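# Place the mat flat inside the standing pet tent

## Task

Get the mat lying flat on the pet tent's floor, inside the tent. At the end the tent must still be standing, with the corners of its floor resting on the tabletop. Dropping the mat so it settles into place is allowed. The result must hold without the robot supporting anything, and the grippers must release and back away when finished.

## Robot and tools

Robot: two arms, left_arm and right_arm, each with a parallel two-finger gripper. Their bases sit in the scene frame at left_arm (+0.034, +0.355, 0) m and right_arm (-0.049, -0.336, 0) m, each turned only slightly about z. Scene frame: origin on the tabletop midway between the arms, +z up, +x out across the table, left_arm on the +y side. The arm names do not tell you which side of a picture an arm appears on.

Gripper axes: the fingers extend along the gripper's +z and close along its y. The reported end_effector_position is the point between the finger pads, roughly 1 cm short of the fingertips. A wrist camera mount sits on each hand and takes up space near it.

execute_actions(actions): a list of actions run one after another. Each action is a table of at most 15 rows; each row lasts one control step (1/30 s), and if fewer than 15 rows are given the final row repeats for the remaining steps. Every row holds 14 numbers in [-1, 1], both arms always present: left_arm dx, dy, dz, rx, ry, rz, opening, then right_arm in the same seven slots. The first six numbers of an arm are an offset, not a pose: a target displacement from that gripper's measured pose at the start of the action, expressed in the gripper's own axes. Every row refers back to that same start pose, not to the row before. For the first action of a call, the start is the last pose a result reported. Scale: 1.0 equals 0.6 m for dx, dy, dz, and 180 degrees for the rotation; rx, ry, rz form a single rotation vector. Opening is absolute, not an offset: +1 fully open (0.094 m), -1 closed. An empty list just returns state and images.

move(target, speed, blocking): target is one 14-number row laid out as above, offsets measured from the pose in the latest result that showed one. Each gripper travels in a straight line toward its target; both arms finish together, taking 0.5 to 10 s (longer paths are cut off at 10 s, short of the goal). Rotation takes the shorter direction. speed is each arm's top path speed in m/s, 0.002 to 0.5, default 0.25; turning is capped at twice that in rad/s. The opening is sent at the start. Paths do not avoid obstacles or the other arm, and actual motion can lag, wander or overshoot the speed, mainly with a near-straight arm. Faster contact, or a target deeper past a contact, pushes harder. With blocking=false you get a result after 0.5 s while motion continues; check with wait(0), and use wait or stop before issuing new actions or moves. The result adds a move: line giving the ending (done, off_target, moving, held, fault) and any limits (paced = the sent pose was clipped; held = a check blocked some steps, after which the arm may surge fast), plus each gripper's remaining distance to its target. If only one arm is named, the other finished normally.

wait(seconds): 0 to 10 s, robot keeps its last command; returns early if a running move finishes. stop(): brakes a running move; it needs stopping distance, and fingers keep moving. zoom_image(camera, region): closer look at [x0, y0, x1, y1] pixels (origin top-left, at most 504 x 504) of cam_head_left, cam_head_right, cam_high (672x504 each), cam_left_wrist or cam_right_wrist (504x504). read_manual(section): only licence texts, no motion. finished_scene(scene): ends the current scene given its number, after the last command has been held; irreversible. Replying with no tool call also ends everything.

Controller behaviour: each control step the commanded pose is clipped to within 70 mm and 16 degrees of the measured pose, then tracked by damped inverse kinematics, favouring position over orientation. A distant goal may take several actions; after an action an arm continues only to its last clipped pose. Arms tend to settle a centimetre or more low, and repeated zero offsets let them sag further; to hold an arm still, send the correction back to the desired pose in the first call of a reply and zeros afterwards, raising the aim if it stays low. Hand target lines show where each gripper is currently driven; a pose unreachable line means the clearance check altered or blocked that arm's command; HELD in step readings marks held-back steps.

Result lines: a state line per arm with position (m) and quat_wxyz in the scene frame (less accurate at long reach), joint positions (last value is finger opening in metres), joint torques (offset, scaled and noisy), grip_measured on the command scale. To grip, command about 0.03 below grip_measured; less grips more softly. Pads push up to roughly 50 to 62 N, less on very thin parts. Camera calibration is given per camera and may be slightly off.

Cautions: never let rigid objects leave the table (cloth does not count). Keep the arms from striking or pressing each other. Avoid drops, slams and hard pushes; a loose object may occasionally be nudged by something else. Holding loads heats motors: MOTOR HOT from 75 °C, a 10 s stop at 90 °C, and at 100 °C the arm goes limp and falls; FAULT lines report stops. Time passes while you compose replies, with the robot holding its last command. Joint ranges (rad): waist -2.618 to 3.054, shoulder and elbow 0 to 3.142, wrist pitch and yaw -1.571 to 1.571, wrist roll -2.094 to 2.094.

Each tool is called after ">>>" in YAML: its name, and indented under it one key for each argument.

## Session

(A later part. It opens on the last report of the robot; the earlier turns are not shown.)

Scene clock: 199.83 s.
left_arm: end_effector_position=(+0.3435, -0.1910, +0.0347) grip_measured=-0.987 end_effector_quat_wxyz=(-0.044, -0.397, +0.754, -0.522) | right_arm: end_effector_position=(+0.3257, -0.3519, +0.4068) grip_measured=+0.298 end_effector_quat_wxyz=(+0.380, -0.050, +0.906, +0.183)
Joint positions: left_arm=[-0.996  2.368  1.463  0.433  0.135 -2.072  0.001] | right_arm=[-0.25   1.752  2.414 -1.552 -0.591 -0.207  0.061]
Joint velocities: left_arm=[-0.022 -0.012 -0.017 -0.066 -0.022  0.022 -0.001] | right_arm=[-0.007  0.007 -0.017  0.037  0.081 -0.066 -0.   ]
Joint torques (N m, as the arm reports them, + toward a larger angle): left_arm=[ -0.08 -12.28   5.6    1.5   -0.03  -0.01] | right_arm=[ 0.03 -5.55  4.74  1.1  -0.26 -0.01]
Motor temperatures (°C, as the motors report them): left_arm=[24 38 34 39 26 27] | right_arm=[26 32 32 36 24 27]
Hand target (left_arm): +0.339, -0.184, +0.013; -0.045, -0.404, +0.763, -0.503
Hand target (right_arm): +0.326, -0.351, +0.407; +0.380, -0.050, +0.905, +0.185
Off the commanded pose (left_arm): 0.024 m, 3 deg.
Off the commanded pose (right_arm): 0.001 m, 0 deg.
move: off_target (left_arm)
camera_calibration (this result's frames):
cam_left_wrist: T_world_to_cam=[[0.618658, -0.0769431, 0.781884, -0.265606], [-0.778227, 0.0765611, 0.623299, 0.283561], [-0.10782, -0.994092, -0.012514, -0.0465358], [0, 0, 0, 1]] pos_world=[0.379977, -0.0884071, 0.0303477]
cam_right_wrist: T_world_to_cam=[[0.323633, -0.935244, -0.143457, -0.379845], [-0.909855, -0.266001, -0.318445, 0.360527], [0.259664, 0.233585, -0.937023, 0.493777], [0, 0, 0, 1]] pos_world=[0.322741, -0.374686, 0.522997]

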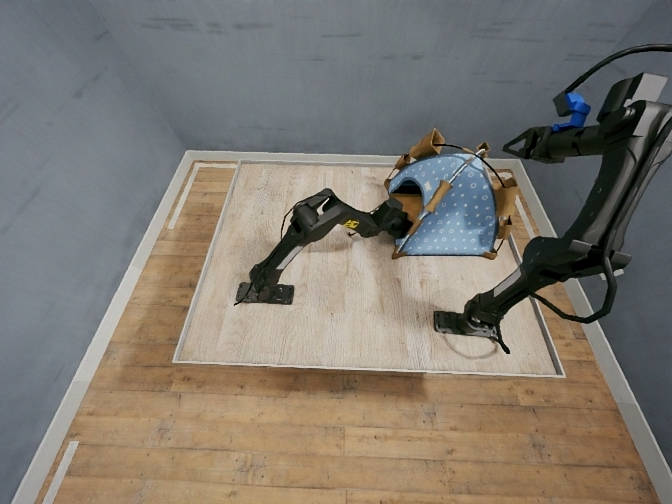

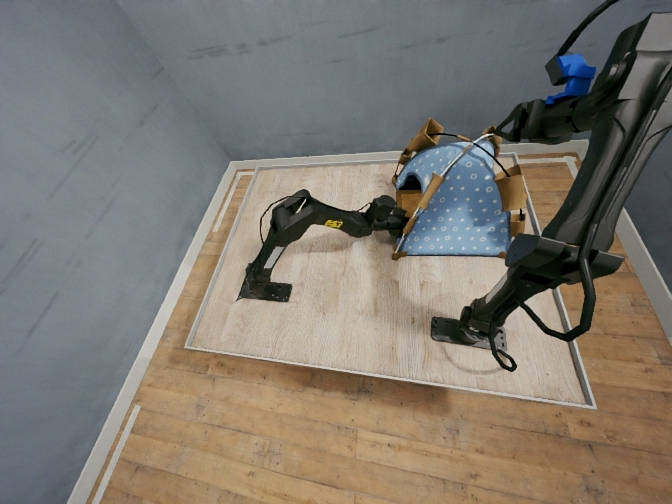

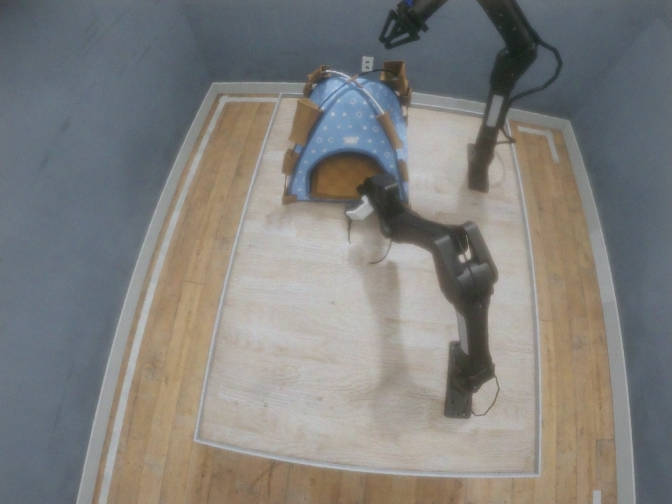

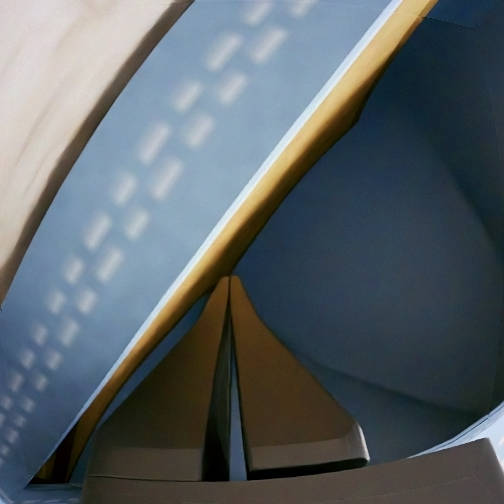

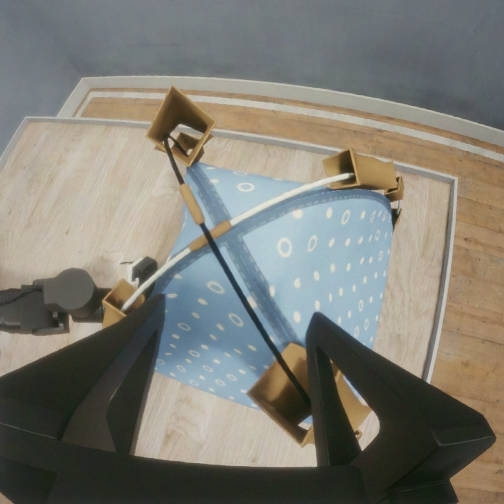

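Looks flat. Retreat.

>>> move:
  target: [0,-0.04,-0.3,0,0,0,-1,0,0,0,0,0,0,0.3]
  speed: 0.12

>>> finished_scene:
  scene: 2

Scene clock: 201.97 s.
left_arm: end_effector_position=(+0.3002, -0.0535, +0.1354) grip_measured=-0.987 end_effector_quat_wxyz=(-0.044, -0.399, +0.747, -0.529) | right_arm: end_effector_position=(+0.3258, -0.3526, +0.4064) grip_measured=+0.298 end_effector_quat_wxyz=(+0.379, -0.049, +0.906, +0.181)
Joint positions: left_arm=[-0.892  1.704  0.896  0.345  0.224 -2.034  0.001] | right_arm=[-0.25   1.752  2.414 -1.552 -0.587 -0.207  0.061]
Joint velocities: left_arm=[ 0.012  0.017  0.007 -0.051 -0.037  0.007  0.001] | right_arm=[ 0.022 -0.017  0.027  0.066 -0.037  0.066  0.   ]
Joint torques (N m, as the arm reports them, + toward a larger angle): left_arm=[  0.83 -10.01   5.83   1.38   0.08   0.12] | right_arm=[ 0.03 -5.56  4.74  1.1  -0.26 -0.01]
Motor temperatures (°C, as the motors report them): left_arm=[24 39 34 39 26 27] | right_arm=[26 32 32 36 24 27]
Hand target (left_arm): +0.297, -0.046, +0.133; -0.045, -0.398, +0.753, -0.522
Hand target (right_arm): +0.326, -0.352, +0.407; +0.380, -0.050, +0.906, +0.183
Off the commanded pose (left_arm): 0.008 m, 1 deg.
Off the commanded pose (right_arm): 0.001 m, 0 deg.
move: done
camera_calibration (this result's frames):
cam_left_wrist: T_world_to_cam=[[0.616809, -0.0580805, 0.784967, -0.30586], [-0.780787, 0.0810286, 0.61952, 0.178075], [-0.0995869, -0.995018, 0.00463065, 0.081901], [0, 0, 0, 1]] pos_world=[0.335852, 0.0492994, 0.12939]
cam_right_wrist: T_world_to_cam=[[0.321016, -0.936537, -0.140878, -0.38119], [-0.910875, -0.264579, -0.316711, 0.360427], [0.259338, 0.229992, -0.938002, 0.492854], [0, 0, 0, 1]] pos_world=[0.322856, -0.37499, 0.522747]

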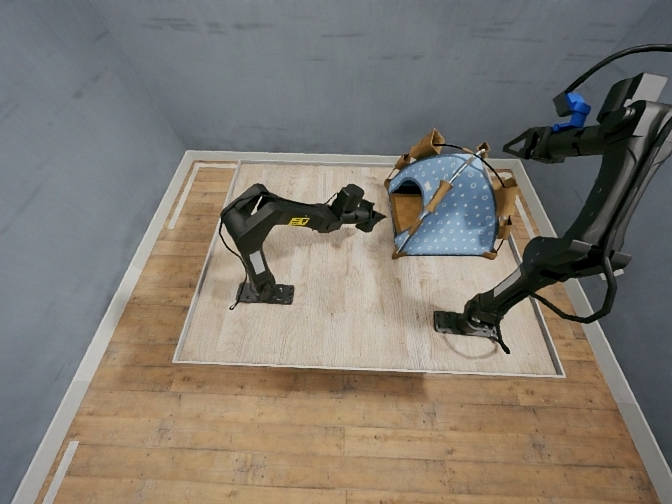

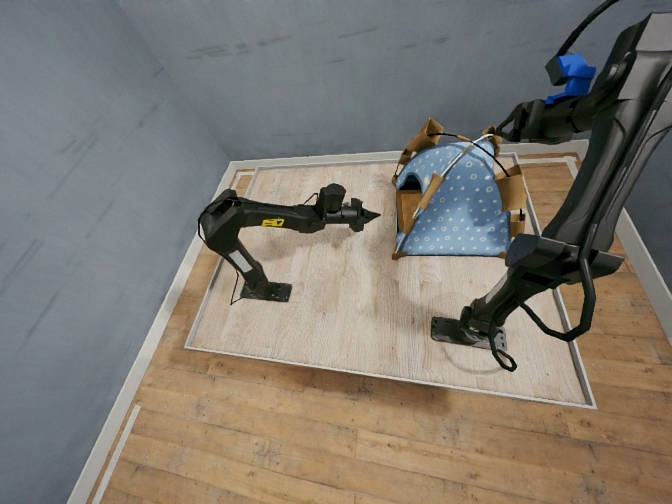

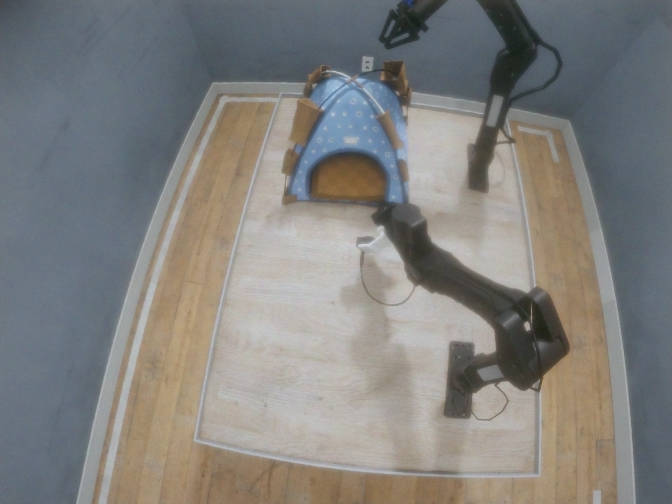

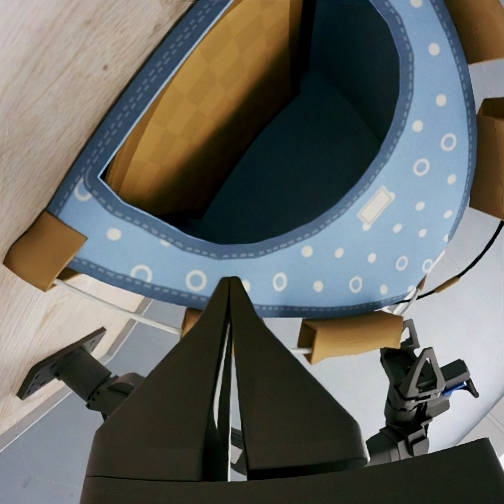

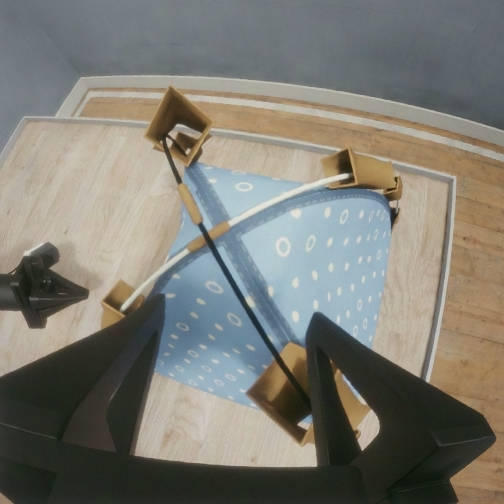

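The scene is finished: the task was done.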